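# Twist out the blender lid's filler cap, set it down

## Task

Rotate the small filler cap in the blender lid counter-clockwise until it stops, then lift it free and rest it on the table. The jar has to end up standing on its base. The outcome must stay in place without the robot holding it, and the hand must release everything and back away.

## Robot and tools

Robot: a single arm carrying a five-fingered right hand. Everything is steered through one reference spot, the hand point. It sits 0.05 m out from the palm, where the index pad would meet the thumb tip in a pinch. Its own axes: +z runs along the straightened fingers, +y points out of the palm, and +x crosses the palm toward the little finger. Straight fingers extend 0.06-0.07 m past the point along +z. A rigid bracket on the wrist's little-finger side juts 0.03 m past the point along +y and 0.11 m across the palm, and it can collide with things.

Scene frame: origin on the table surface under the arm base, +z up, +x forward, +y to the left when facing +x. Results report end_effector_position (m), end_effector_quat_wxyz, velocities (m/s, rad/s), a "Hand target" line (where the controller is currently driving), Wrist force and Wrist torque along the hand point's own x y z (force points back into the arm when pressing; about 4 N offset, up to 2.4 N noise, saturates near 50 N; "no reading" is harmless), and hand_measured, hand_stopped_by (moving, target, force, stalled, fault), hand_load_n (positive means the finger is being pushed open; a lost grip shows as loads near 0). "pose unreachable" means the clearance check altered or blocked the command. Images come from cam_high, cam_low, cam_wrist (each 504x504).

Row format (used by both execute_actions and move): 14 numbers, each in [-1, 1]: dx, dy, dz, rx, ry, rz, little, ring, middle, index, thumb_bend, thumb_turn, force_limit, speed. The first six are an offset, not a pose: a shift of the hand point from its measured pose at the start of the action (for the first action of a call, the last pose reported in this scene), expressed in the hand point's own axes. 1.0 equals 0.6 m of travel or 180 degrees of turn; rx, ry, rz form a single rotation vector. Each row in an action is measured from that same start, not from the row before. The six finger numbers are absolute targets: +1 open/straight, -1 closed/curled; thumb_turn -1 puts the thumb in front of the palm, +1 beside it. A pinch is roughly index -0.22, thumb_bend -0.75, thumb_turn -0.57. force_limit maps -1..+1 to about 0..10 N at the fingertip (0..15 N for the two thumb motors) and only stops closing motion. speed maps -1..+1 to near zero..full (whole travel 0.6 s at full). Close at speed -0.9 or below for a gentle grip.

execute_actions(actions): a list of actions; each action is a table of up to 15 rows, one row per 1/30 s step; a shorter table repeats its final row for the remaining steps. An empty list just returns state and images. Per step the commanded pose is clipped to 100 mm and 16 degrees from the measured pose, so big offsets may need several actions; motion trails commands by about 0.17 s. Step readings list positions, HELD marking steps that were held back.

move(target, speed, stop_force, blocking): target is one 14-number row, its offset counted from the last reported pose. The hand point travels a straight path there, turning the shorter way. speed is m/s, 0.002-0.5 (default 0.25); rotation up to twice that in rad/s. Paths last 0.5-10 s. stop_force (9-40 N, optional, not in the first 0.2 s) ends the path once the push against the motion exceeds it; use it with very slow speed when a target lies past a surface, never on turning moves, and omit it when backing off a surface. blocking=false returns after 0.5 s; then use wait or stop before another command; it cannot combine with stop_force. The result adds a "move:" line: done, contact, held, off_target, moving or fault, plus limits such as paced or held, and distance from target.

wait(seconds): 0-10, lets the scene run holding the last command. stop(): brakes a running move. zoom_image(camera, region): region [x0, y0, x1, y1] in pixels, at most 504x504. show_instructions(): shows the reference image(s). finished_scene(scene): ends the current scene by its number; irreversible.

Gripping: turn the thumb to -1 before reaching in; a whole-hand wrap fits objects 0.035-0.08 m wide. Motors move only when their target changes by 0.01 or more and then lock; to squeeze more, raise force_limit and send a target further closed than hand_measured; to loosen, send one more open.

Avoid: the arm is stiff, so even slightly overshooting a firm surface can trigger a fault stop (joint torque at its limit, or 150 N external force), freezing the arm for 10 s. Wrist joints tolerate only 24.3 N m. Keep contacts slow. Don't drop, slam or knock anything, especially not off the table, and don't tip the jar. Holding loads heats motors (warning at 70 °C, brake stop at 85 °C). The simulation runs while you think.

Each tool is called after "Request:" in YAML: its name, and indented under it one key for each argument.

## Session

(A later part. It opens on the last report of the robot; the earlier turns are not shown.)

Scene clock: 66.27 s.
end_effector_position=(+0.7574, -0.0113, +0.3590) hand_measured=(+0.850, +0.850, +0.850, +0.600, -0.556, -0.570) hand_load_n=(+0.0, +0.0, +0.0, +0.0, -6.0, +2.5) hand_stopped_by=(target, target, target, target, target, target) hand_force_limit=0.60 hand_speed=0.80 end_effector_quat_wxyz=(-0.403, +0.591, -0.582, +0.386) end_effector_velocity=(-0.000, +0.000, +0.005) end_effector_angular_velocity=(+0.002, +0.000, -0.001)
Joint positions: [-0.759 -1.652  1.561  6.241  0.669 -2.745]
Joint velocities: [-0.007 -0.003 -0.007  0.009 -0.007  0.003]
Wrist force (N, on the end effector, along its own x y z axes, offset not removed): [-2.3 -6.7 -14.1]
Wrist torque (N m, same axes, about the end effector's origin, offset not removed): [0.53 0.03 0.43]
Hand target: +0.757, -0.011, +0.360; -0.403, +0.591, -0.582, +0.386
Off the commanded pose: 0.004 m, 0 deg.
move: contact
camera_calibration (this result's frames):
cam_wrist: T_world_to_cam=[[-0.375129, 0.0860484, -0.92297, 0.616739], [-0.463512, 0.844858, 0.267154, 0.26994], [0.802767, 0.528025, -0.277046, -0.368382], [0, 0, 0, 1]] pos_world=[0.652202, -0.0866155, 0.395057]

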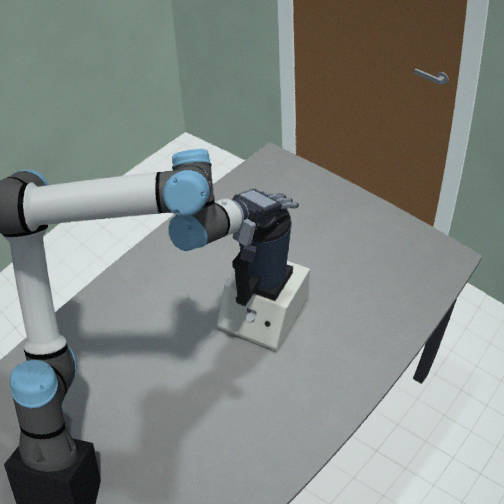

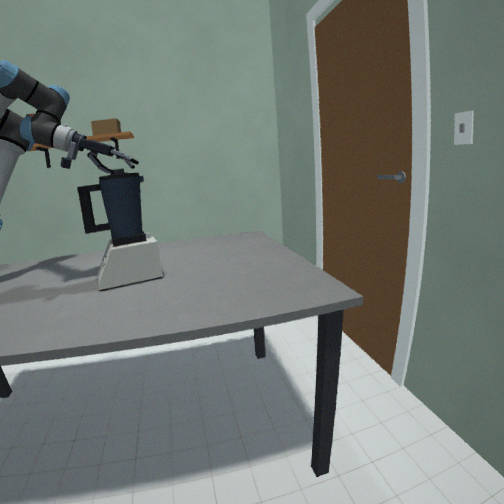

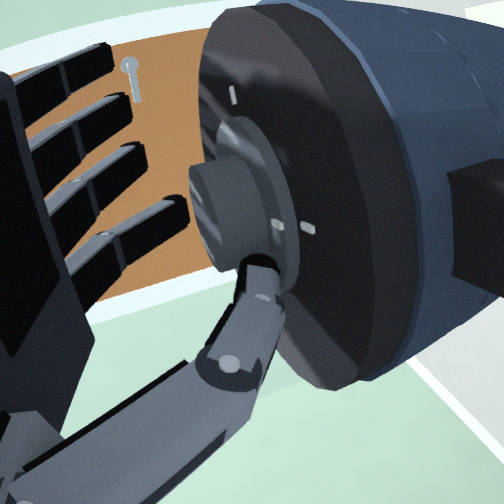

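Thumb nested at knob base. Close index.

Request:
move:
  target: [0,-0.003,0,0,0,0,0.85,0.85,0.85,-0.8,-0.55,-0.57,1.0,-0.3]
  speed: 0.02

Scene clock: 68.30 s.
end_effector_position=(+0.7581, -0.0113, +0.3606) hand_measured=(+0.850, +0.850, +0.850, +0.244, -0.548, -0.570) hand_load_n=(+0.0, +0.0, +0.0, +8.0, +4.5, +0.5) hand_stopped_by=(target, target, target, force, target, target) hand_force_limit=1.00 hand_speed=-0.30 end_effector_quat_wxyz=(-0.403, +0.591, -0.582, +0.386) end_effector_velocity=(+0.000, -0.000, -0.000) end_effector_angular_velocity=(+0.001, +0.000, -0.001)
Joint positions: [-0.76  -1.651  1.556  6.245  0.668 -2.745]
Joint velocities: [ 0.     0.001 -0.001  0.001  0.     0.001]
Wrist force (N, on the end effector, along its own x y z axes, offset not removed): [-0.8 -2.5 -6.9]
Wrist torque (N m, same axes, about the end effector's origin, offset not removed): [1.28 -0.08 0.32]
Hand target: +0.758, -0.011, +0.361; -0.403, +0.591, -0.582, +0.386
Off the commanded pose: 0.000 m, 0 deg.
move: done
camera_calibration (this result's frames):
cam_wrist: T_world_to_cam=[[-0.375139, 0.0861132, -0.92296, 0.6185], [-0.463496, 0.844848, 0.267214, 0.269771], [0.802771, 0.528031, -0.277023, -0.36847], [0, 0, 0, 1]] pos_world=[0.652858, -0.0866129, 0.39669]

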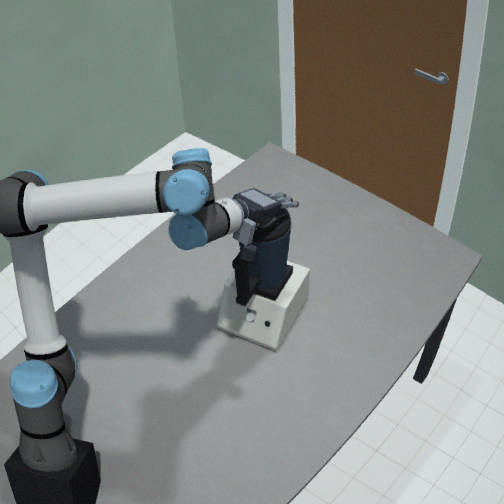

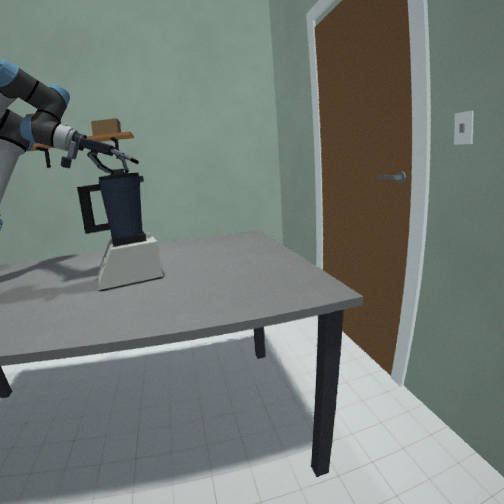

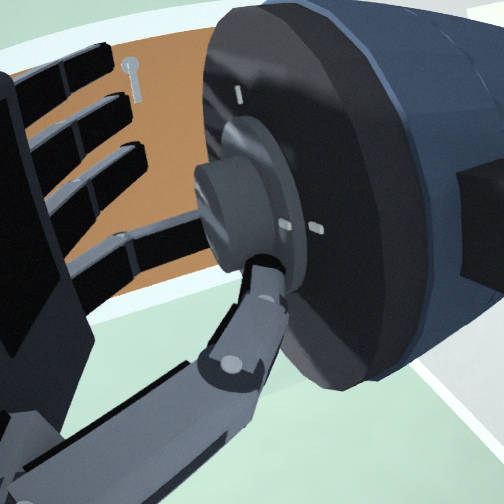

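Request:
move:
  target: [0.0258,-0.0026,0.0065,0,-0.1545,-0.0625,0.85,0.85,0.85,-0.8,-0.55,-0.57,1.0,-0.3]
  speed: 0.1

Scene clock: 76.07 s.
end_effector_position=(+0.7625, -0.0268, +0.3601) hand_measured=(+0.850, +0.850, +0.850, +0.252, -0.550, -0.568) hand_load_n=(+0.0, +0.0, +0.0, +17.0, -1.0, +24.5) hand_stopped_by=(target, target, target, force, target, target) hand_force_limit=1.00 hand_speed=-0.30 end_effector_quat_wxyz=(-0.489, +0.721, -0.409, +0.271) end_effector_velocity=(+0.000, -0.001, +0.000) end_effector_angular_velocity=(+0.014, -0.011, +0.015)
Joint positions: [-0.834 -1.557  1.604  5.271  0.193 -2.153]
Joint velocities: [-0.002 -0.004  0.043 -0.165  0.004  0.125]
Wrist force (N, on the end effector, along its own x y z axes, offset not removed): [-20.0 -42.7 -27.0]
Wrist torque (N m, same axes, about the end effector's origin, offset not removed): [1.17 0.45 0.58]
Hand target: +0.763, -0.027, +0.360; -0.490, +0.721, -0.409, +0.271
Off the commanded pose: 0.000 m, 0 deg.
move: done
camera_calibration (this result's frames):
cam_wrist: T_world_to_cam=[[-0.364796, -0.111985, -0.924328, 0.608243], [-0.823294, 0.50246, 0.264047, 0.55137], [0.434869, 0.857317, -0.275492, -0.0751249], [0, 0, 0, 1]] pos_world=[0.708494, -0.144521, 0.395933]

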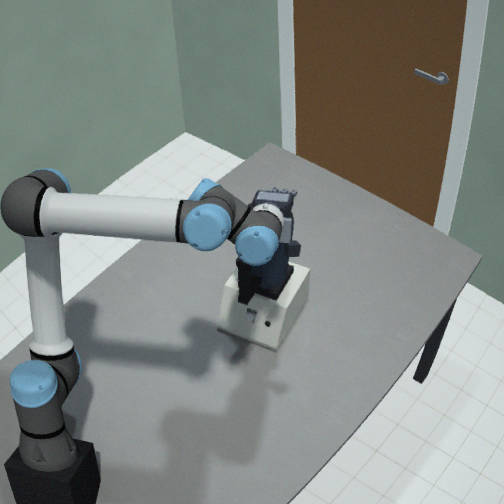

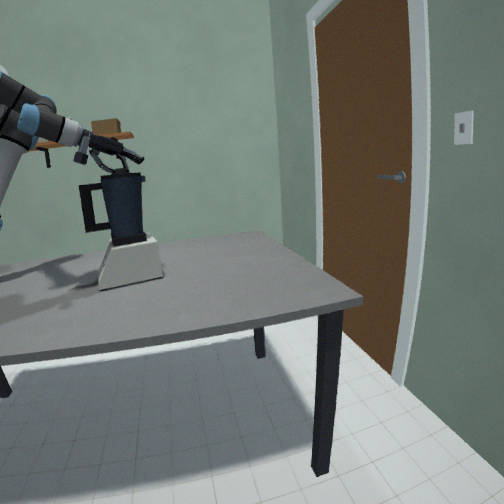

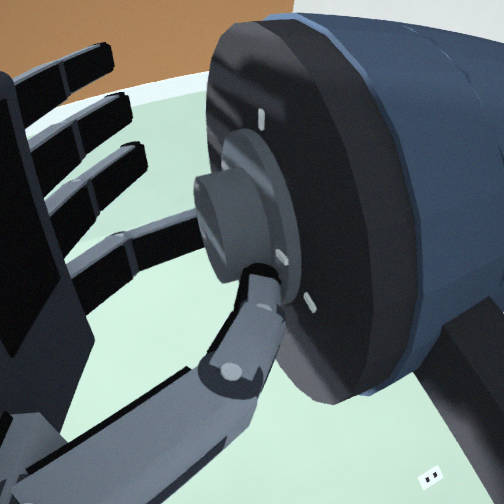

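Request:
move:
  target: [0,-0.04,0,0,0,0,0.85,0.85,0.85,0.6,-0.55,-0.57,0.6,0.8]
  speed: 0.04

Scene clock: 87.80 s.
end_effector_position=(+0.7702, -0.0225, +0.3822) hand_measured=(+0.850, +0.850, +0.850, +0.600, -0.550, -0.570) hand_load_n=(+0.0, +0.0, +0.0, +0.0, +0.0, +0.0) hand_stopped_by=(target, target, target, target, target, target) hand_force_limit=0.60 hand_speed=0.80 end_effector_quat_wxyz=(-0.489, +0.721, -0.409, +0.271) end_effector_velocity=(+0.000, +0.000, +0.002) end_effector_angular_velocity=(+0.000, +0.002, -0.001)
Joint positions: [-0.842 -1.564  1.558  5.288  0.189 -2.118]
Joint velocities: [-0.001 -0.    -0.006  0.008 -0.001 -0.   ]
Wrist force (N, on the end effector, along its own x y z axes, offset not removed): [-0.9 5.6 -0.7]
Wrist torque (N m, same axes, about the end effector's origin, offset not removed): [0.90 -0.02 0.31]
Hand target: +0.770, -0.022, +0.382; -0.489, +0.721, -0.409, +0.271
Off the commanded pose: 0.000 m, 0 deg.
move: done
camera_calibration (this result's frames):
cam_wrist: T_world_to_cam=[[-0.364839, -0.111837, -0.92433, 0.632019], [-0.823269, 0.502442, 0.264158, 0.549644], [0.43488, 0.857347, -0.275382, -0.0761972], [0, 0, 0, 1]] pos_world=[0.716227, -0.140154, 0.418018]

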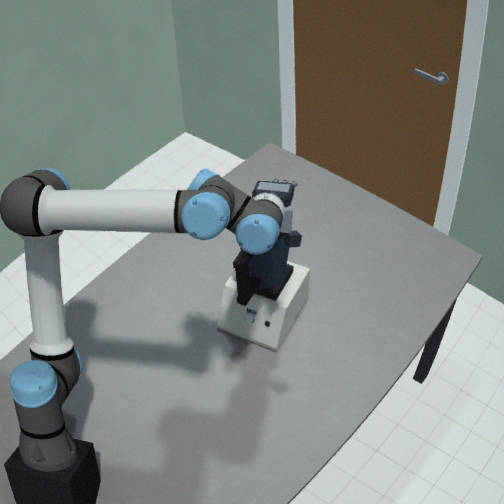

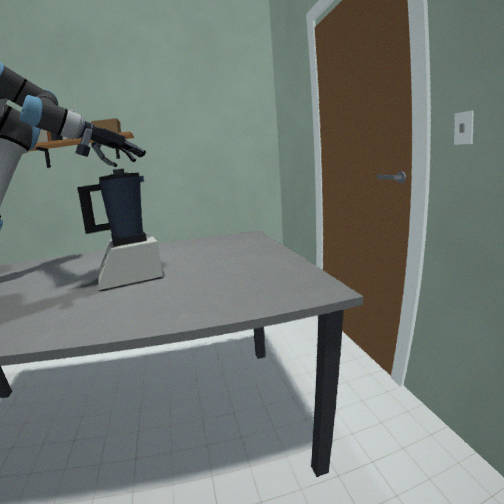

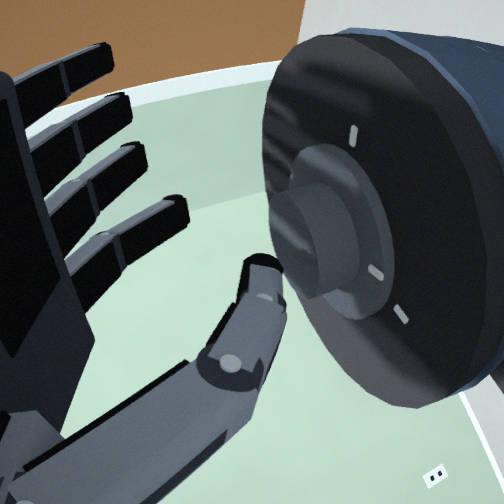

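Request:
move:
  target: [0,0,0,0,0.3606,0.1458,0.85,0.85,0.6,0.6,-0.55,-0.57,0.6,0.8]
  speed: 0.3

Scene clock: 97.57 s.
end_effector_position=(+0.7703, -0.0224, +0.3819) hand_measured=(+0.850, +0.850, +0.600, +0.600, -0.550, -0.570) hand_load_n=(+0.0, +0.0, +0.0, +0.0, +0.0, +0.0) hand_stopped_by=(target, target, target, target, target, target) hand_force_limit=0.60 hand_speed=0.80 end_effector_quat_wxyz=(+0.349, -0.353, +0.667, -0.556) end_effector_velocity=(+0.000, +0.000, -0.001) end_effector_angular_velocity=(-0.016, -0.002, -0.017)
Joint positions: [-0.486 -1.737  1.63   6.283  1.527 -2.579]
Joint velocities: [ 0.018  0.003 -0.002 -0.     0.038 -0.012]
Wrist force (N, on the end effector, along its own x y z axes, offset not removed): [0.4 5.2 -1.4]
Wrist torque (N m, same axes, about the end effector's origin, offset not removed): [0.86 -0.06 0.30]
Hand target: +0.770, -0.022, +0.382; +0.348, -0.353, +0.667, -0.557
Off the commanded pose: 0.000 m, 17 deg; orientation clipped at the last step of the last action.
joint sent to its limit — the command would take joint 4 (wrist 1) past its upper limit, so that joint was sent only as far as its limit.
move: off_target; limits=paced
camera_calibration (this result's frames):
cam_wrist: T_world_to_cam=[[-0.0374852, 0.202832, -0.978496, 0.407365], [0.00707921, 0.979213, 0.202709, -0.0556906], [0.999272, 0.00067163, -0.0381419, -0.620945], [0, 0, 0, 1]] pos_world=[0.636157, -0.0276764, 0.38621]

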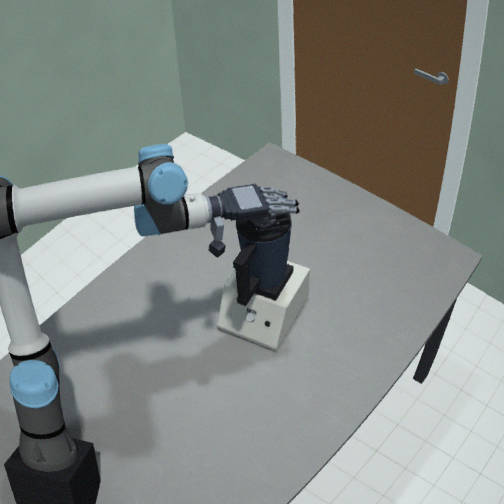

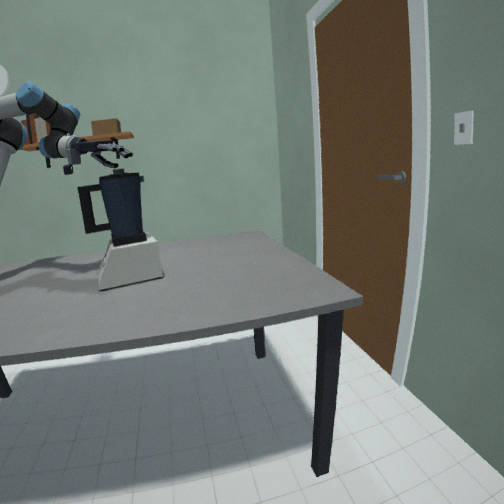

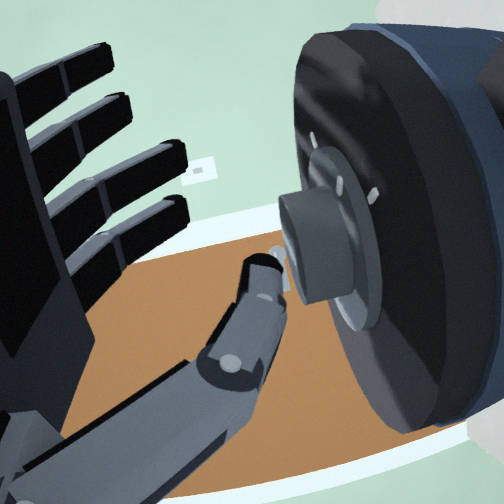

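Request:
move:
  target: [0,-0.117,-0.05,0,0,0,0.85,0.85,0.6,0.6,-0.55,-0.57,0.6,0.8]
  speed: 0.2

Request:
move:
  target: [0,0,0,-0.0406,-0.549,-0.0772,0.85,0.85,0.6,0.6,-0.55,-0.57,0.6,0.8]
  speed: 0.3

Scene clock: 111.97 s.
end_effector_position=(+0.7503, -0.0171, +0.4546) hand_measured=(+0.850, +0.850, +0.600, +0.600, -0.550, -0.570) hand_load_n=(+0.0, +0.0, +0.0, +0.0, +0.0, +0.0) hand_stopped_by=(target, target, target, target, target, target) hand_force_limit=0.60 hand_speed=0.80 end_effector_quat_wxyz=(+0.384, -0.350, +0.635, -0.572) end_effector_velocity=(-0.001, -0.000, +0.001) end_effector_angular_velocity=(+0.004, +0.001, +0.006)
Joint positions: [-0.621 -1.865  1.654  6.283  1.393 -2.538]
Joint velocities: [-0.01  -0.003  0.001  0.    -0.016  0.005]
Wrist force (N, on the end effector, along its own x y z axes, offset not removed): [1.0 3.6 0.6]
Wrist torque (N m, same axes, about the end effector's origin, offset not removed): [0.50 -0.22 0.40]
Hand target: +0.750, -0.017, +0.455; +0.384, -0.350, +0.635, -0.572
Off the commanded pose: 0.001 m, 6 deg.
joint sent to its limit — the command would take joint 4 (wrist 1) past its upper limit, so that joint was sent only as far as its limit.
move: off_target
camera_calibration (this result's frames):
cam_wrist: T_world_to_cam=[[0.0359445, 0.172354, -0.984379, 0.423738], [-0.0544519, 0.98389, 0.17028, -0.0144837], [0.997869, 0.0474807, 0.0447504, -0.63403], [0, 0, 0, 1]] pos_world=[0.61666, -0.0286784, 0.447958]

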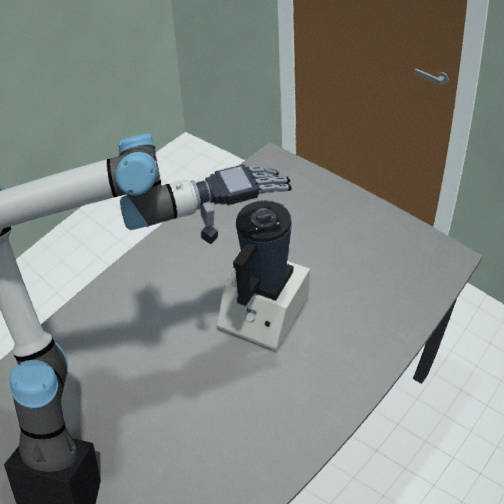

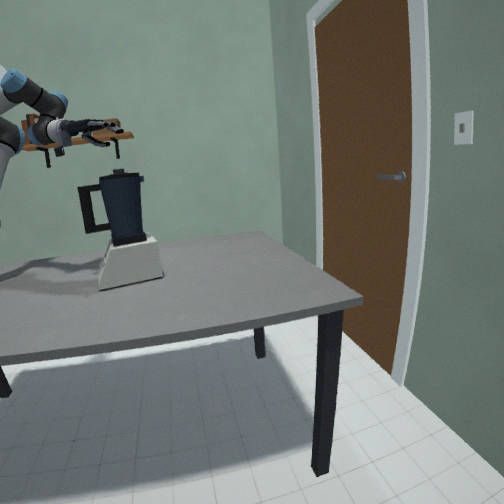

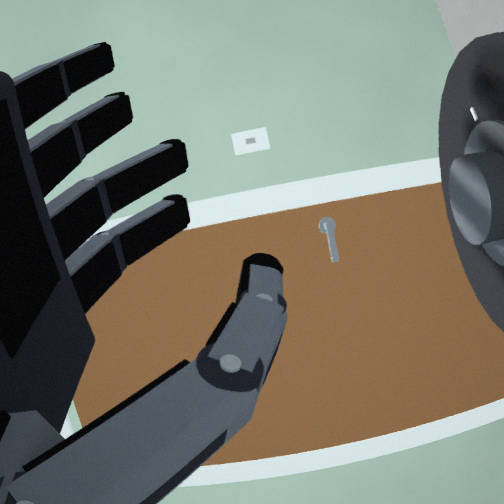

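Scene clock: 115.40 s.
end_effector_position=(+0.7505, -0.0175, +0.4543) hand_measured=(+0.850, +0.850, +0.600, +0.600, -0.550, -0.570) hand_load_n=(+0.0, +0.0, +0.0, +0.0, +0.0, +0.0) hand_stopped_by=(target, target, target, target, target, target) hand_force_limit=0.60 hand_speed=0.80 end_effector_quat_wxyz=(-0.646, +0.747, -0.113, +0.110) end_effector_velocity=(+0.001, +0.000, +0.000) end_effector_angular_velocity=(-0.001, +0.002, +0.010)
Joint positions: [-0.834 -1.127  1.306  3.433  0.671 -0.736]
Joint velocities: [ 0.003  0.007 -0.015 -0.004  0.004  0.009]
Wrist force (N, on the end effector, along its own x y z axes, offset not removed): [0.0 3.1 2.2]
Wrist torque (N m, same axes, about the end effector's origin, offset not removed): [0.42 -0.11 0.20]
Hand target: +0.751, -0.018, +0.454; -0.646, +0.747, -0.112, +0.110
Off the commanded pose: 0.001 m, 0 deg.
move: done
camera_calibration (this result's frames):
cam_wrist: T_world_to_cam=[[-0.104763, -0.110666, -0.988321, 0.525973], [-0.971588, -0.200688, 0.125461, 0.673936], [-0.212228, 0.973385, -0.0864972, 0.349864], [0, 0, 0, 1]] pos_world=[0.784142, -0.147094, 0.465539]

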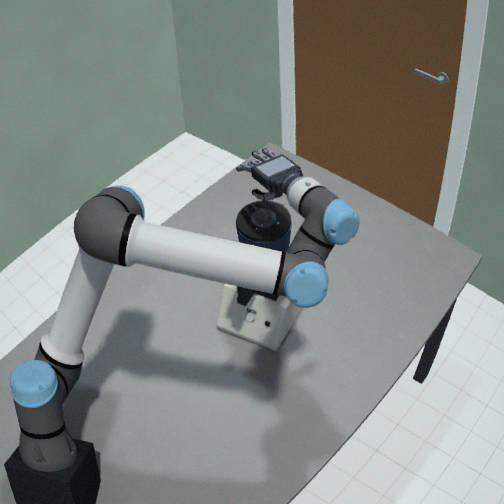

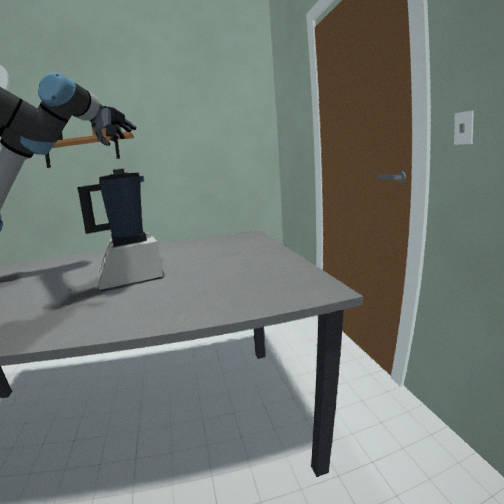

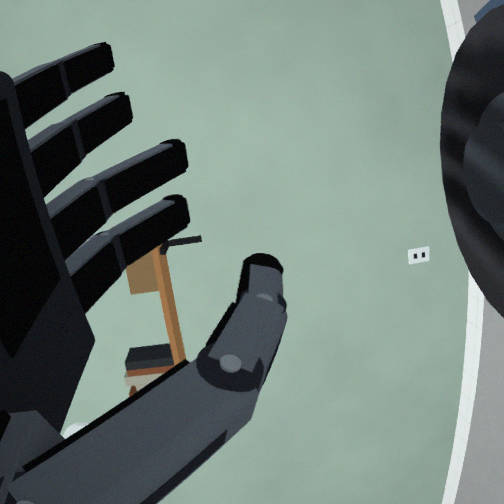

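Request:
move:
  target: [0.055,0.1185,0.0112,-0.083,0,0,0.85,0.85,0.6,0.6,-0.55,-0.57,0.6,0.8]
  speed: 0.1

Scene clock: 123.57 s.
end_effector_position=(+0.7821, -0.0313, +0.3838) hand_measured=(+0.850, +0.850, +0.600, +0.600, -0.550, -0.570) hand_load_n=(+0.0, +0.0, +0.0, +0.0, +0.0, +0.0) hand_stopped_by=(target, target, target, target, target, target) hand_force_limit=0.60 hand_speed=0.80 end_effector_quat_wxyz=(-0.544, +0.824, -0.126, +0.095) end_effector_velocity=(+0.001, -0.000, -0.002) end_effector_angular_velocity=(-0.008, +0.004, +0.002)
Joint positions: [-0.766 -0.984  1.082  3.138  0.46  -0.428]
Joint velocities: [ 0.002  0.008 -0.015 -0.013 -0.004  0.019]
Wrist force (N, on the end effector, along its own x y z axes, offset not removed): [-1.6 5.0 -0.7]
Wrist torque (N m, same axes, about the end effector's origin, offset not removed): [0.73 0.30 0.24]
Hand target: +0.782, -0.031, +0.384; -0.544, +0.824, -0.126, +0.095
Off the commanded pose: 0.000 m, 0 deg.
move: done
camera_calibration (this result's frames):
cam_wrist: T_world_to_cam=[[-0.182611, -0.346692, -0.920031, 0.485397], [-0.957517, -0.149715, 0.246467, 0.654784], [-0.223191, 0.925953, -0.304624, 0.454659], [0, 0, 0, 1]] pos_world=[0.817081, -0.154679, 0.423698]

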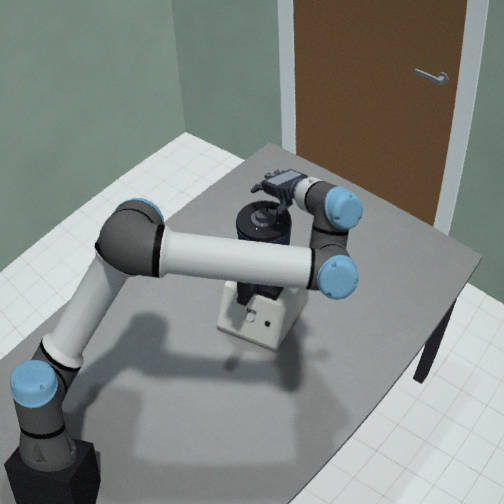

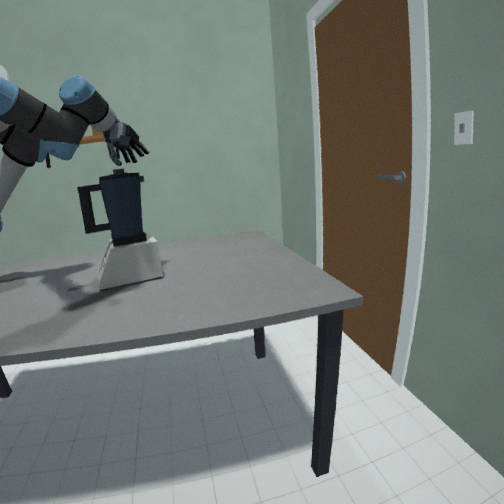

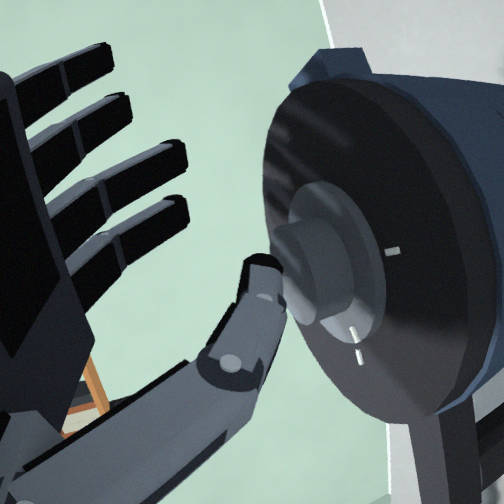

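Request:
move:
  target: [-0.02,0.045,0.0,0,0,0,0.85,0.85,0.6,0.6,-0.55,-0.57,0.6,0.8]
  speed: 0.015
  stop_force: 12

Scene clock: 126.63 s.
end_effector_position=(+0.7749, -0.0345, +0.3711) hand_measured=(+0.850, +0.850, +0.600, +0.600, -0.560, -0.570) hand_load_n=(+0.0, +0.0, +0.0, +0.0, -14.5, -3.0) hand_stopped_by=(target, target, target, target, target, target) hand_force_limit=0.60 hand_speed=0.80 end_effector_quat_wxyz=(-0.544, +0.824, -0.126, +0.095) end_effector_velocity=(+0.002, +0.001, +0.003) end_effector_angular_velocity=(-0.000, -0.000, -0.000)
Joint positions: [-0.766 -0.982  1.117  3.101  0.459 -0.427]
Joint velocities: [ 0.     0.    -0.011  0.011 -0.001 -0.   ]
Wrist force (N, on the end effector, along its own x y z axes, offset not removed): [5.2 -13.0 -7.6]
Wrist torque (N m, same axes, about the end effector's origin, offset not removed): [0.20 -0.02 0.29]
Hand target: +0.775, -0.034, +0.372; -0.544, +0.824, -0.126, +0.095
Off the commanded pose: 0.015 m, 0 deg.
move: contact
camera_calibration (this result's frames):
cam_wrist: T_world_to_cam=[[-0.182974, -0.346813, -0.919914, 0.471495], [-0.957418, -0.149691, 0.246868, 0.650367], [-0.22332, 0.925912, -0.304655, 0.45231], [0, 0, 0, 1]] pos_world=[0.809954, -0.157925, 0.410978]

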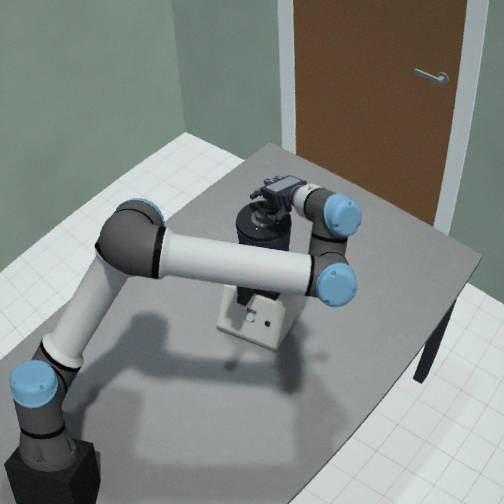

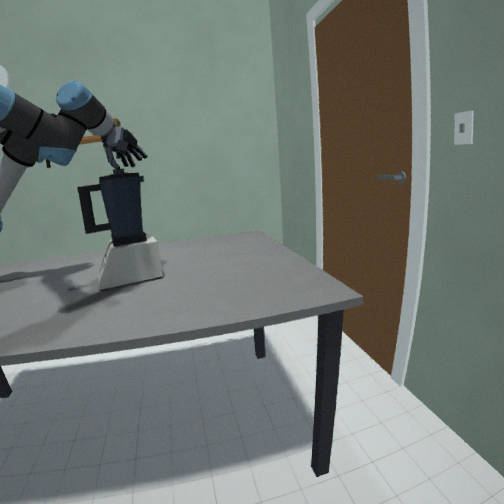

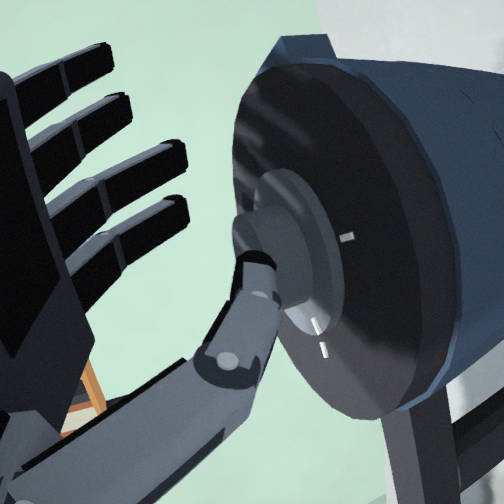

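Request:
move:
  target: [0,-0.01,-0.028,0,0,0,0.85,0.85,0.6,0.6,-0.55,-0.57,0.6,0.8]
  speed: 0.03

Request:
move:
  target: [0,0.04,0.0,0,0,0,0.85,0.85,0.6,0.6,-0.55,-0.57,0.6,0.8]
  speed: 0.015
  stop_force: 12

Scene clock: 131.10 s.
end_effector_position=(+0.7707, -0.0468, +0.3831) hand_measured=(+0.850, +0.850, +0.600, +0.600, -0.550, -0.570) hand_load_n=(+0.0, +0.0, +0.0, +0.0, +0.0, +0.0) hand_stopped_by=(target, target, target, target, target, target) hand_force_limit=0.60 hand_speed=0.80 end_effector_quat_wxyz=(-0.544, +0.824, -0.126, +0.095) end_effector_velocity=(-0.000, -0.001, +0.001) end_effector_angular_velocity=(+0.000, +0.001, -0.000)
Joint positions: [-0.791 -0.976  1.095  3.113  0.484 -0.422]
Joint velocities: [-0.002  0.001 -0.002  0.001  0.002  0.001]
Wrist force (N, on the end effector, along its own x y z axes, offset not removed): [-0.3 5.3 -0.8]
Wrist torque (N m, same axes, about the end effector's origin, offset not removed): [0.84 0.07 0.41]
Hand target: +0.771, -0.047, +0.383; -0.544, +0.824, -0.126, +0.095
Off the commanded pose: 0.000 m, 0 deg.
move: done
camera_calibration (this result's frames):
cam_wrist: T_world_to_cam=[[-0.182989, -0.346826, -0.919906, 0.477472], [-0.957415, -0.149681, 0.246884, 0.641512], [-0.223318, 0.925909, -0.304667, 0.466431], [0, 0, 0, 1]] pos_world=[0.805728, -0.170251, 0.422957]

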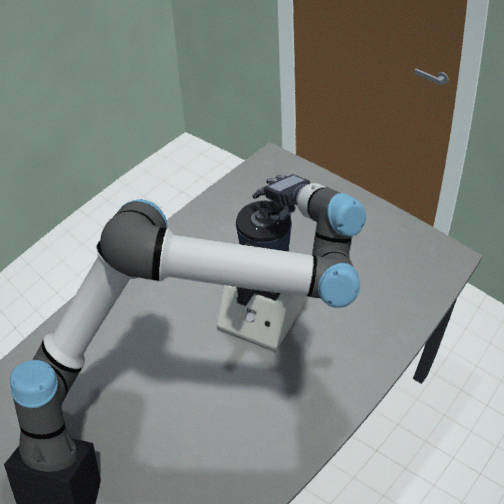

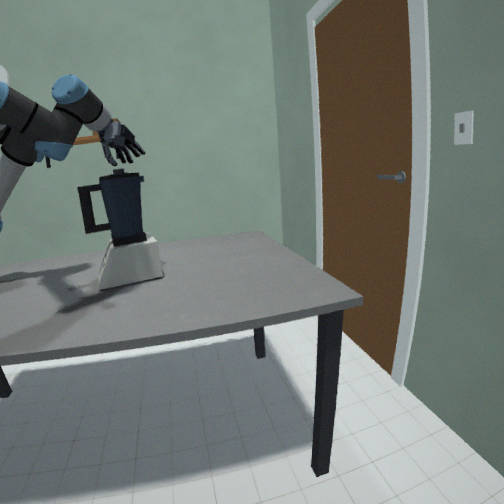

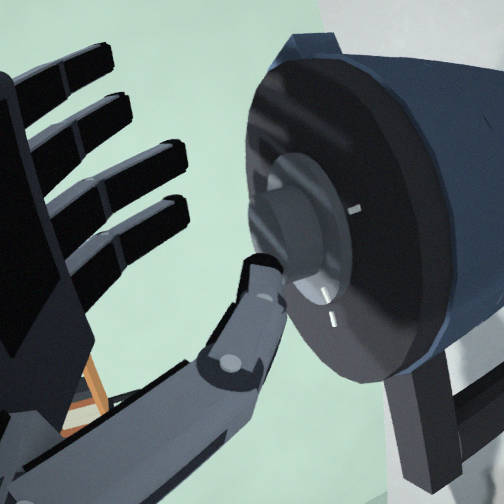

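Scene clock: 132.97 s.
end_effector_position=(+0.7682, -0.0558, +0.3611) hand_measured=(+0.850, +0.850, +0.600, +0.600, -0.550, -0.570) hand_load_n=(+0.0, +0.0, +0.0, +0.0, +0.0, +0.0) hand_stopped_by=(target, target, target, target, target, target) hand_force_limit=0.60 hand_speed=0.80 end_effector_quat_wxyz=(-0.544, +0.824, -0.126, +0.095) end_effector_velocity=(-0.000, -0.001, -0.001) end_effector_angular_velocity=(-0.000, -0.000, +0.000)
Joint positions: [-0.784 -0.948  1.107  3.073  0.477 -0.423]
Joint velocities: [ 0.     0.002  0.    -0.003 -0.    -0.   ]
Wrist force (N, on the end effector, along its own x y z axes, offset not removed): [1.6 4.7 -1.0]
Wrist torque (N m, same axes, about the end effector's origin, offset not removed): [0.78 -0.25 0.47]
Hand target: +0.768, -0.056, +0.361; -0.544, +0.824, -0.126, +0.095
Off the commanded pose: 0.000 m, 0 deg.
move: done
camera_calibration (this result's frames):
cam_wrist: T_world_to_cam=[[-0.182981, -0.346818, -0.91991, 0.453698], [-0.957417, -0.149683, 0.246874, 0.643176], [-0.223315, 0.925912, -0.30466, 0.467466], [0, 0, 0, 1]] pos_world=[0.803199, -0.179209, 0.400996]

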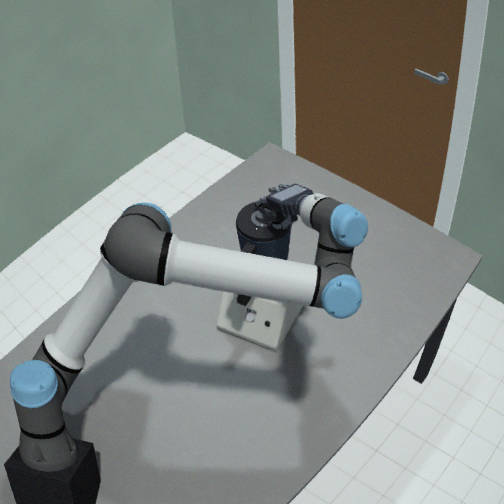

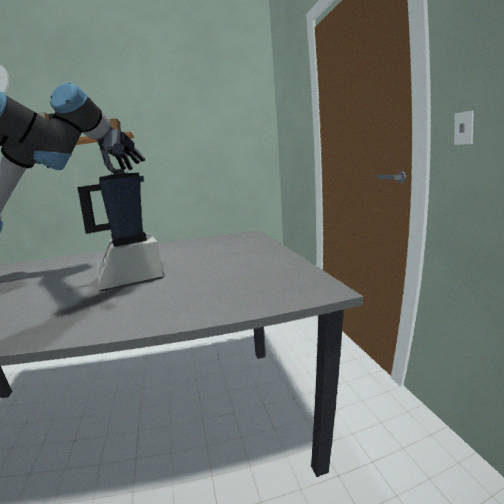

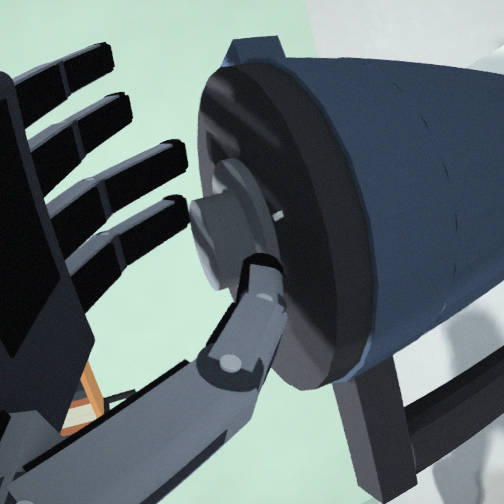

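Request:
move:
  target: [0,0,0,0,0,0,0.85,0.85,0.6,-0.8,-0.55,-0.57,1.0,-0.3]

Scene clock: 134.53 s.
end_effector_position=(+0.7682, -0.0558, +0.3611) hand_measured=(+0.850, +0.850, +0.600, +0.382, -0.550, -0.570) hand_load_n=(+0.0, +0.0, +0.0, +10.5, +0.0, -0.5) hand_stopped_by=(target, target, target, force, target, target) hand_force_limit=1.00 hand_speed=-0.30 end_effector_quat_wxyz=(-0.544, +0.824, -0.126, +0.095) end_effector_velocity=(+0.000, +0.000, +0.000) end_effector_angular_velocity=(-0.000, -0.000, +0.000)
Joint positions: [-0.784 -0.948  1.107  3.073  0.477 -0.423]
Joint velocities: [ 0. -0. -0.  0. -0.  0.]
Wrist force (N, on the end effector, along its own x y z axes, offset not removed): [1.7 -8.9 1.0]
Wrist torque (N m, same axes, about the end effector's origin, offset not removed): [1.00 -0.03 0.38]
Hand target: +0.768, -0.056, +0.361; -0.544, +0.824, -0.126, +0.095
Off the commanded pose: 0.000 m, 0 deg.
move: done
camera_calibration (this result's frames):
cam_wrist: T_world_to_cam=[[-0.183036, -0.346764, -0.91992, 0.45371], [-0.957407, -0.149681, 0.246917, 0.643175], [-0.223316, 0.925932, -0.304597, 0.467412], [0, 0, 0, 1]] pos_world=[0.803206, -0.179191, 0.400939]

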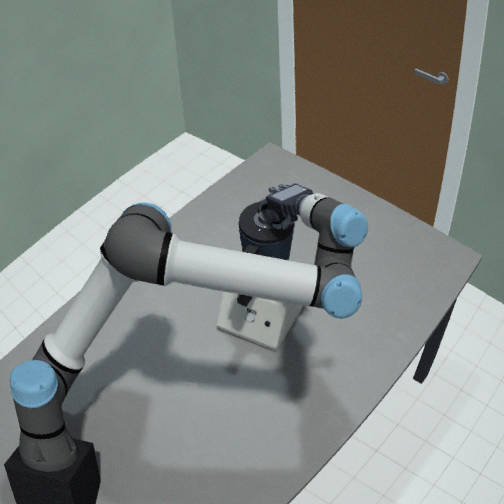

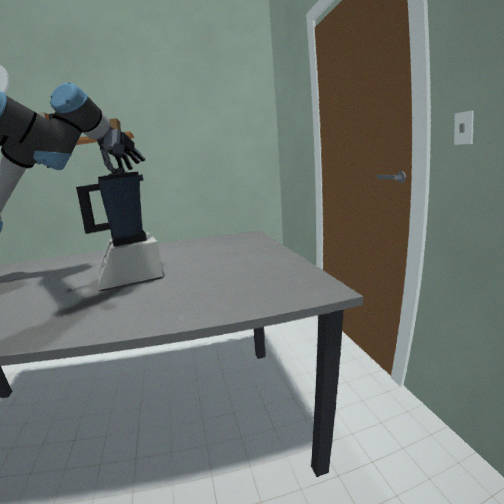

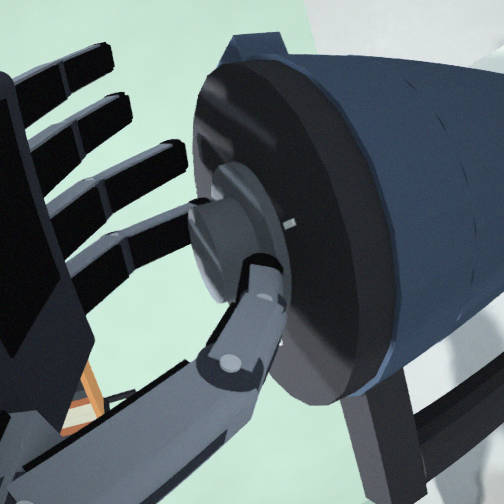

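Request:
move:
  target: [0,-0.015,0,-0.083,0,0,0.85,0.85,0.6,0.6,-0.55,-0.57,0.6,0.8]
  speed: 0.05

Request:
move:
  target: [0,0.04,0.01,0,0,0,0.85,0.85,0.6,0.6,-0.55,-0.57,0.6,0.8]
  speed: 0.015
  stop_force: 12

Scene clock: 140.60 s.
end_effector_position=(+0.7692, -0.0524, +0.3695) hand_measured=(+0.850, +0.850, +0.600, +0.600, -0.550, -0.570) hand_load_n=(+0.0, +0.0, +0.0, +0.0, +0.0, +0.0) hand_stopped_by=(target, target, target, target, target, target) hand_force_limit=0.60 hand_speed=0.80 end_effector_quat_wxyz=(-0.433, +0.888, -0.137, +0.078) end_effector_velocity=(-0.000, -0.000, +0.000) end_effector_angular_velocity=(-0.012, +0.006, -0.000)
Joint positions: [-0.772 -0.873  0.776  2.729  0.424  0.12 ]
Joint velocities: [ 0.001  0.008 -0.026 -0.015  0.002  0.032]
Wrist force (N, on the end effector, along its own x y z axes, offset not removed): [-0.7 3.1 -0.6]
Wrist torque (N m, same axes, about the end effector's origin, offset not removed): [0.52 0.14 0.16]
Hand target: +0.769, -0.052, +0.370; -0.432, +0.888, -0.137, +0.078
Off the commanded pose: 0.000 m, 0 deg.
move: done
camera_calibration (this result's frames):
cam_wrist: T_world_to_cam=[[-0.253734, -0.557253, -0.790626, 0.458429], [-0.93399, -0.0714269, 0.350087, 0.590586], [-0.251559, 0.827265, -0.502345, 0.556659], [0, 0, 0, 1]] pos_world=[0.807953, -0.162861, 0.435324]

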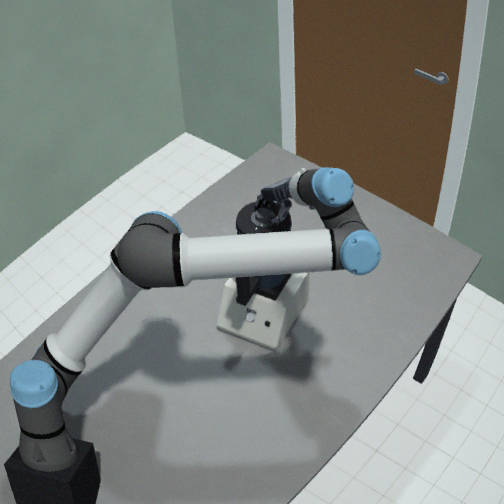

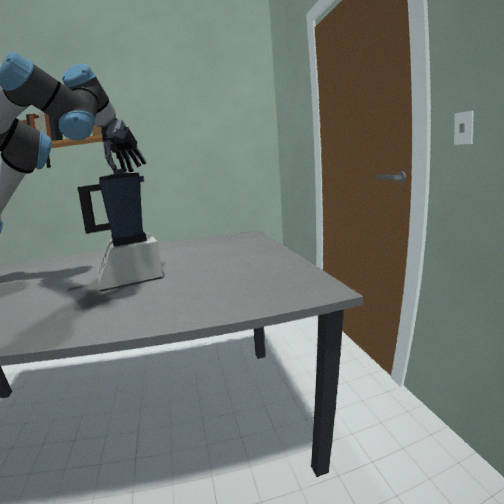

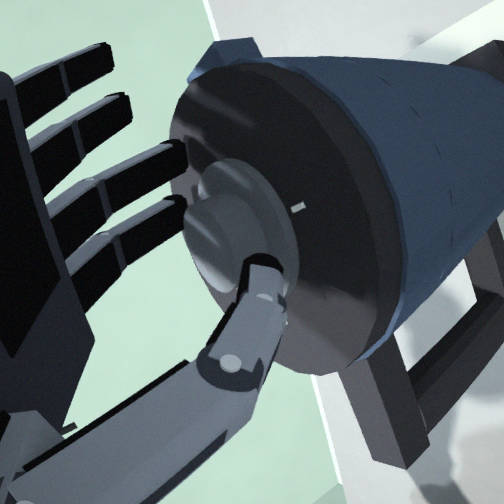

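Scene clock: 141.37 s.
end_effector_position=(+0.7686, -0.0546, +0.3639) hand_measured=(+0.850, +0.850, +0.602, +0.600, -0.550, -0.570) hand_load_n=(+0.0, +0.0, +7.5, +4.5, +0.0, +0.0) hand_stopped_by=(target, target, target, target, target, target) hand_force_limit=0.60 hand_speed=0.80 end_effector_quat_wxyz=(-0.433, +0.887, -0.137, +0.078) end_effector_velocity=(+0.000, +0.002, +0.003) end_effector_angular_velocity=(-0.001, -0.001, +0.004)
Joint positions: [-0.77  -0.867  0.782  2.717  0.422  0.122]
Joint velocities: [-0.    -0.003 -0.004  0.007  0.002 -0.004]
Wrist force (N, on the end effector, along its own x y z axes, offset not removed): [2.2 -22.3 -20.0]
Wrist torque (N m, same axes, about the end effector's origin, offset not removed): [2.04 0.08 -0.09]
Hand target: +0.769, -0.055, +0.364; -0.433, +0.888, -0.137, +0.078
Off the commanded pose: 0.019 m, 0 deg.
move: contact
camera_calibration (this result's frames):
cam_wrist: T_world_to_cam=[[-0.254059, -0.556933, -0.790746, 0.452897], [-0.933937, -0.0712683, 0.35026, 0.591688], [-0.251427, 0.827494, -0.502035, 0.555392], [0, 0, 0, 1]] pos_world=[0.807302, -0.165181, 0.429708]

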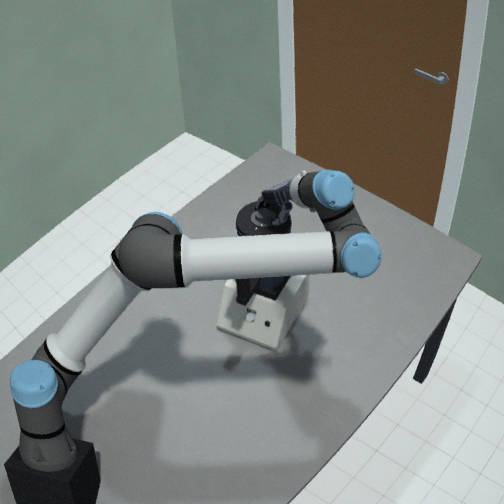

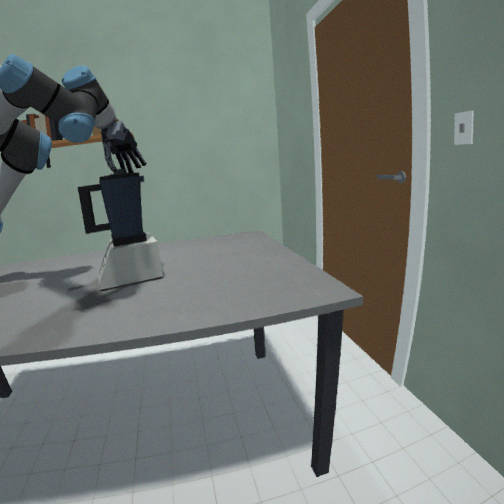

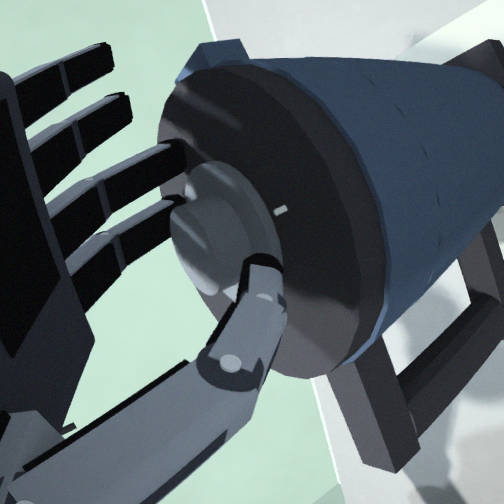

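Request:
move:
  target: [0,-0.008,0,0,0,0,0.85,0.85,0.75,-0.8,-0.55,-0.57,1.0,-0.3]
  speed: 0.02

Scene clock: 143.13 s.
end_effector_position=(+0.7694, -0.0519, +0.3676) hand_measured=(+0.850, +0.850, +0.750, +0.574, -0.550, -0.570) hand_load_n=(+0.0, +0.0, +0.0, +0.0, +0.0, +0.0) hand_stopped_by=(target, target, target, force, target, target) hand_force_limit=1.00 hand_speed=-0.30 end_effector_quat_wxyz=(-0.433, +0.887, -0.137, +0.078) end_effector_velocity=(+0.000, +0.001, +0.001) end_effector_angular_velocity=(-0.000, +0.000, -0.001)
Joint positions: [-0.769 -0.872  0.778  2.725  0.422  0.123]
Joint velocities: [ 0.    -0.001 -0.001  0.002 -0.     0.001]
Wrist force (N, on the end effector, along its own x y z axes, offset not removed): [2.0 4.5 -1.4]
Wrist torque (N m, same axes, about the end effector's origin, offset not removed): [0.96 -0.31 0.57]
Hand target: +0.769, -0.052, +0.368; -0.433, +0.887, -0.137, +0.078
Off the commanded pose: 0.000 m, 0 deg.
move: done
camera_calibration (this result's frames):
cam_wrist: T_world_to_cam=[[-0.254057, -0.556938, -0.790743, 0.457556], [-0.933939, -0.0712618, 0.350256, 0.591362], [-0.251421, 0.827491, -0.502042, 0.555191], [0, 0, 0, 1]] pos_world=[0.808128, -0.162444, 0.43341]

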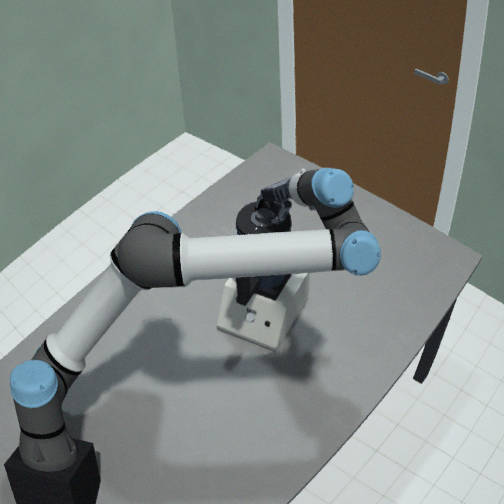

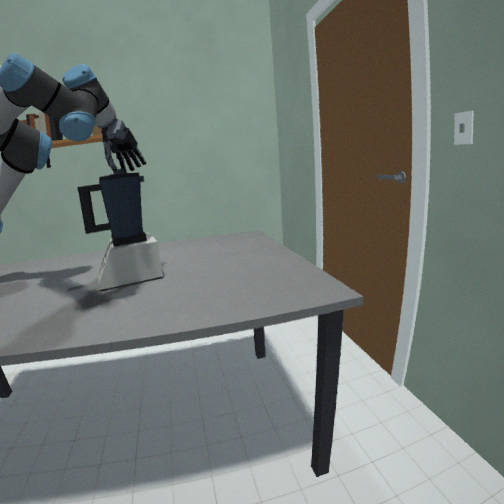

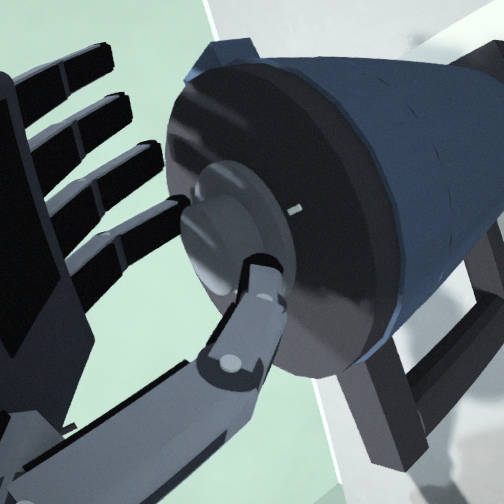

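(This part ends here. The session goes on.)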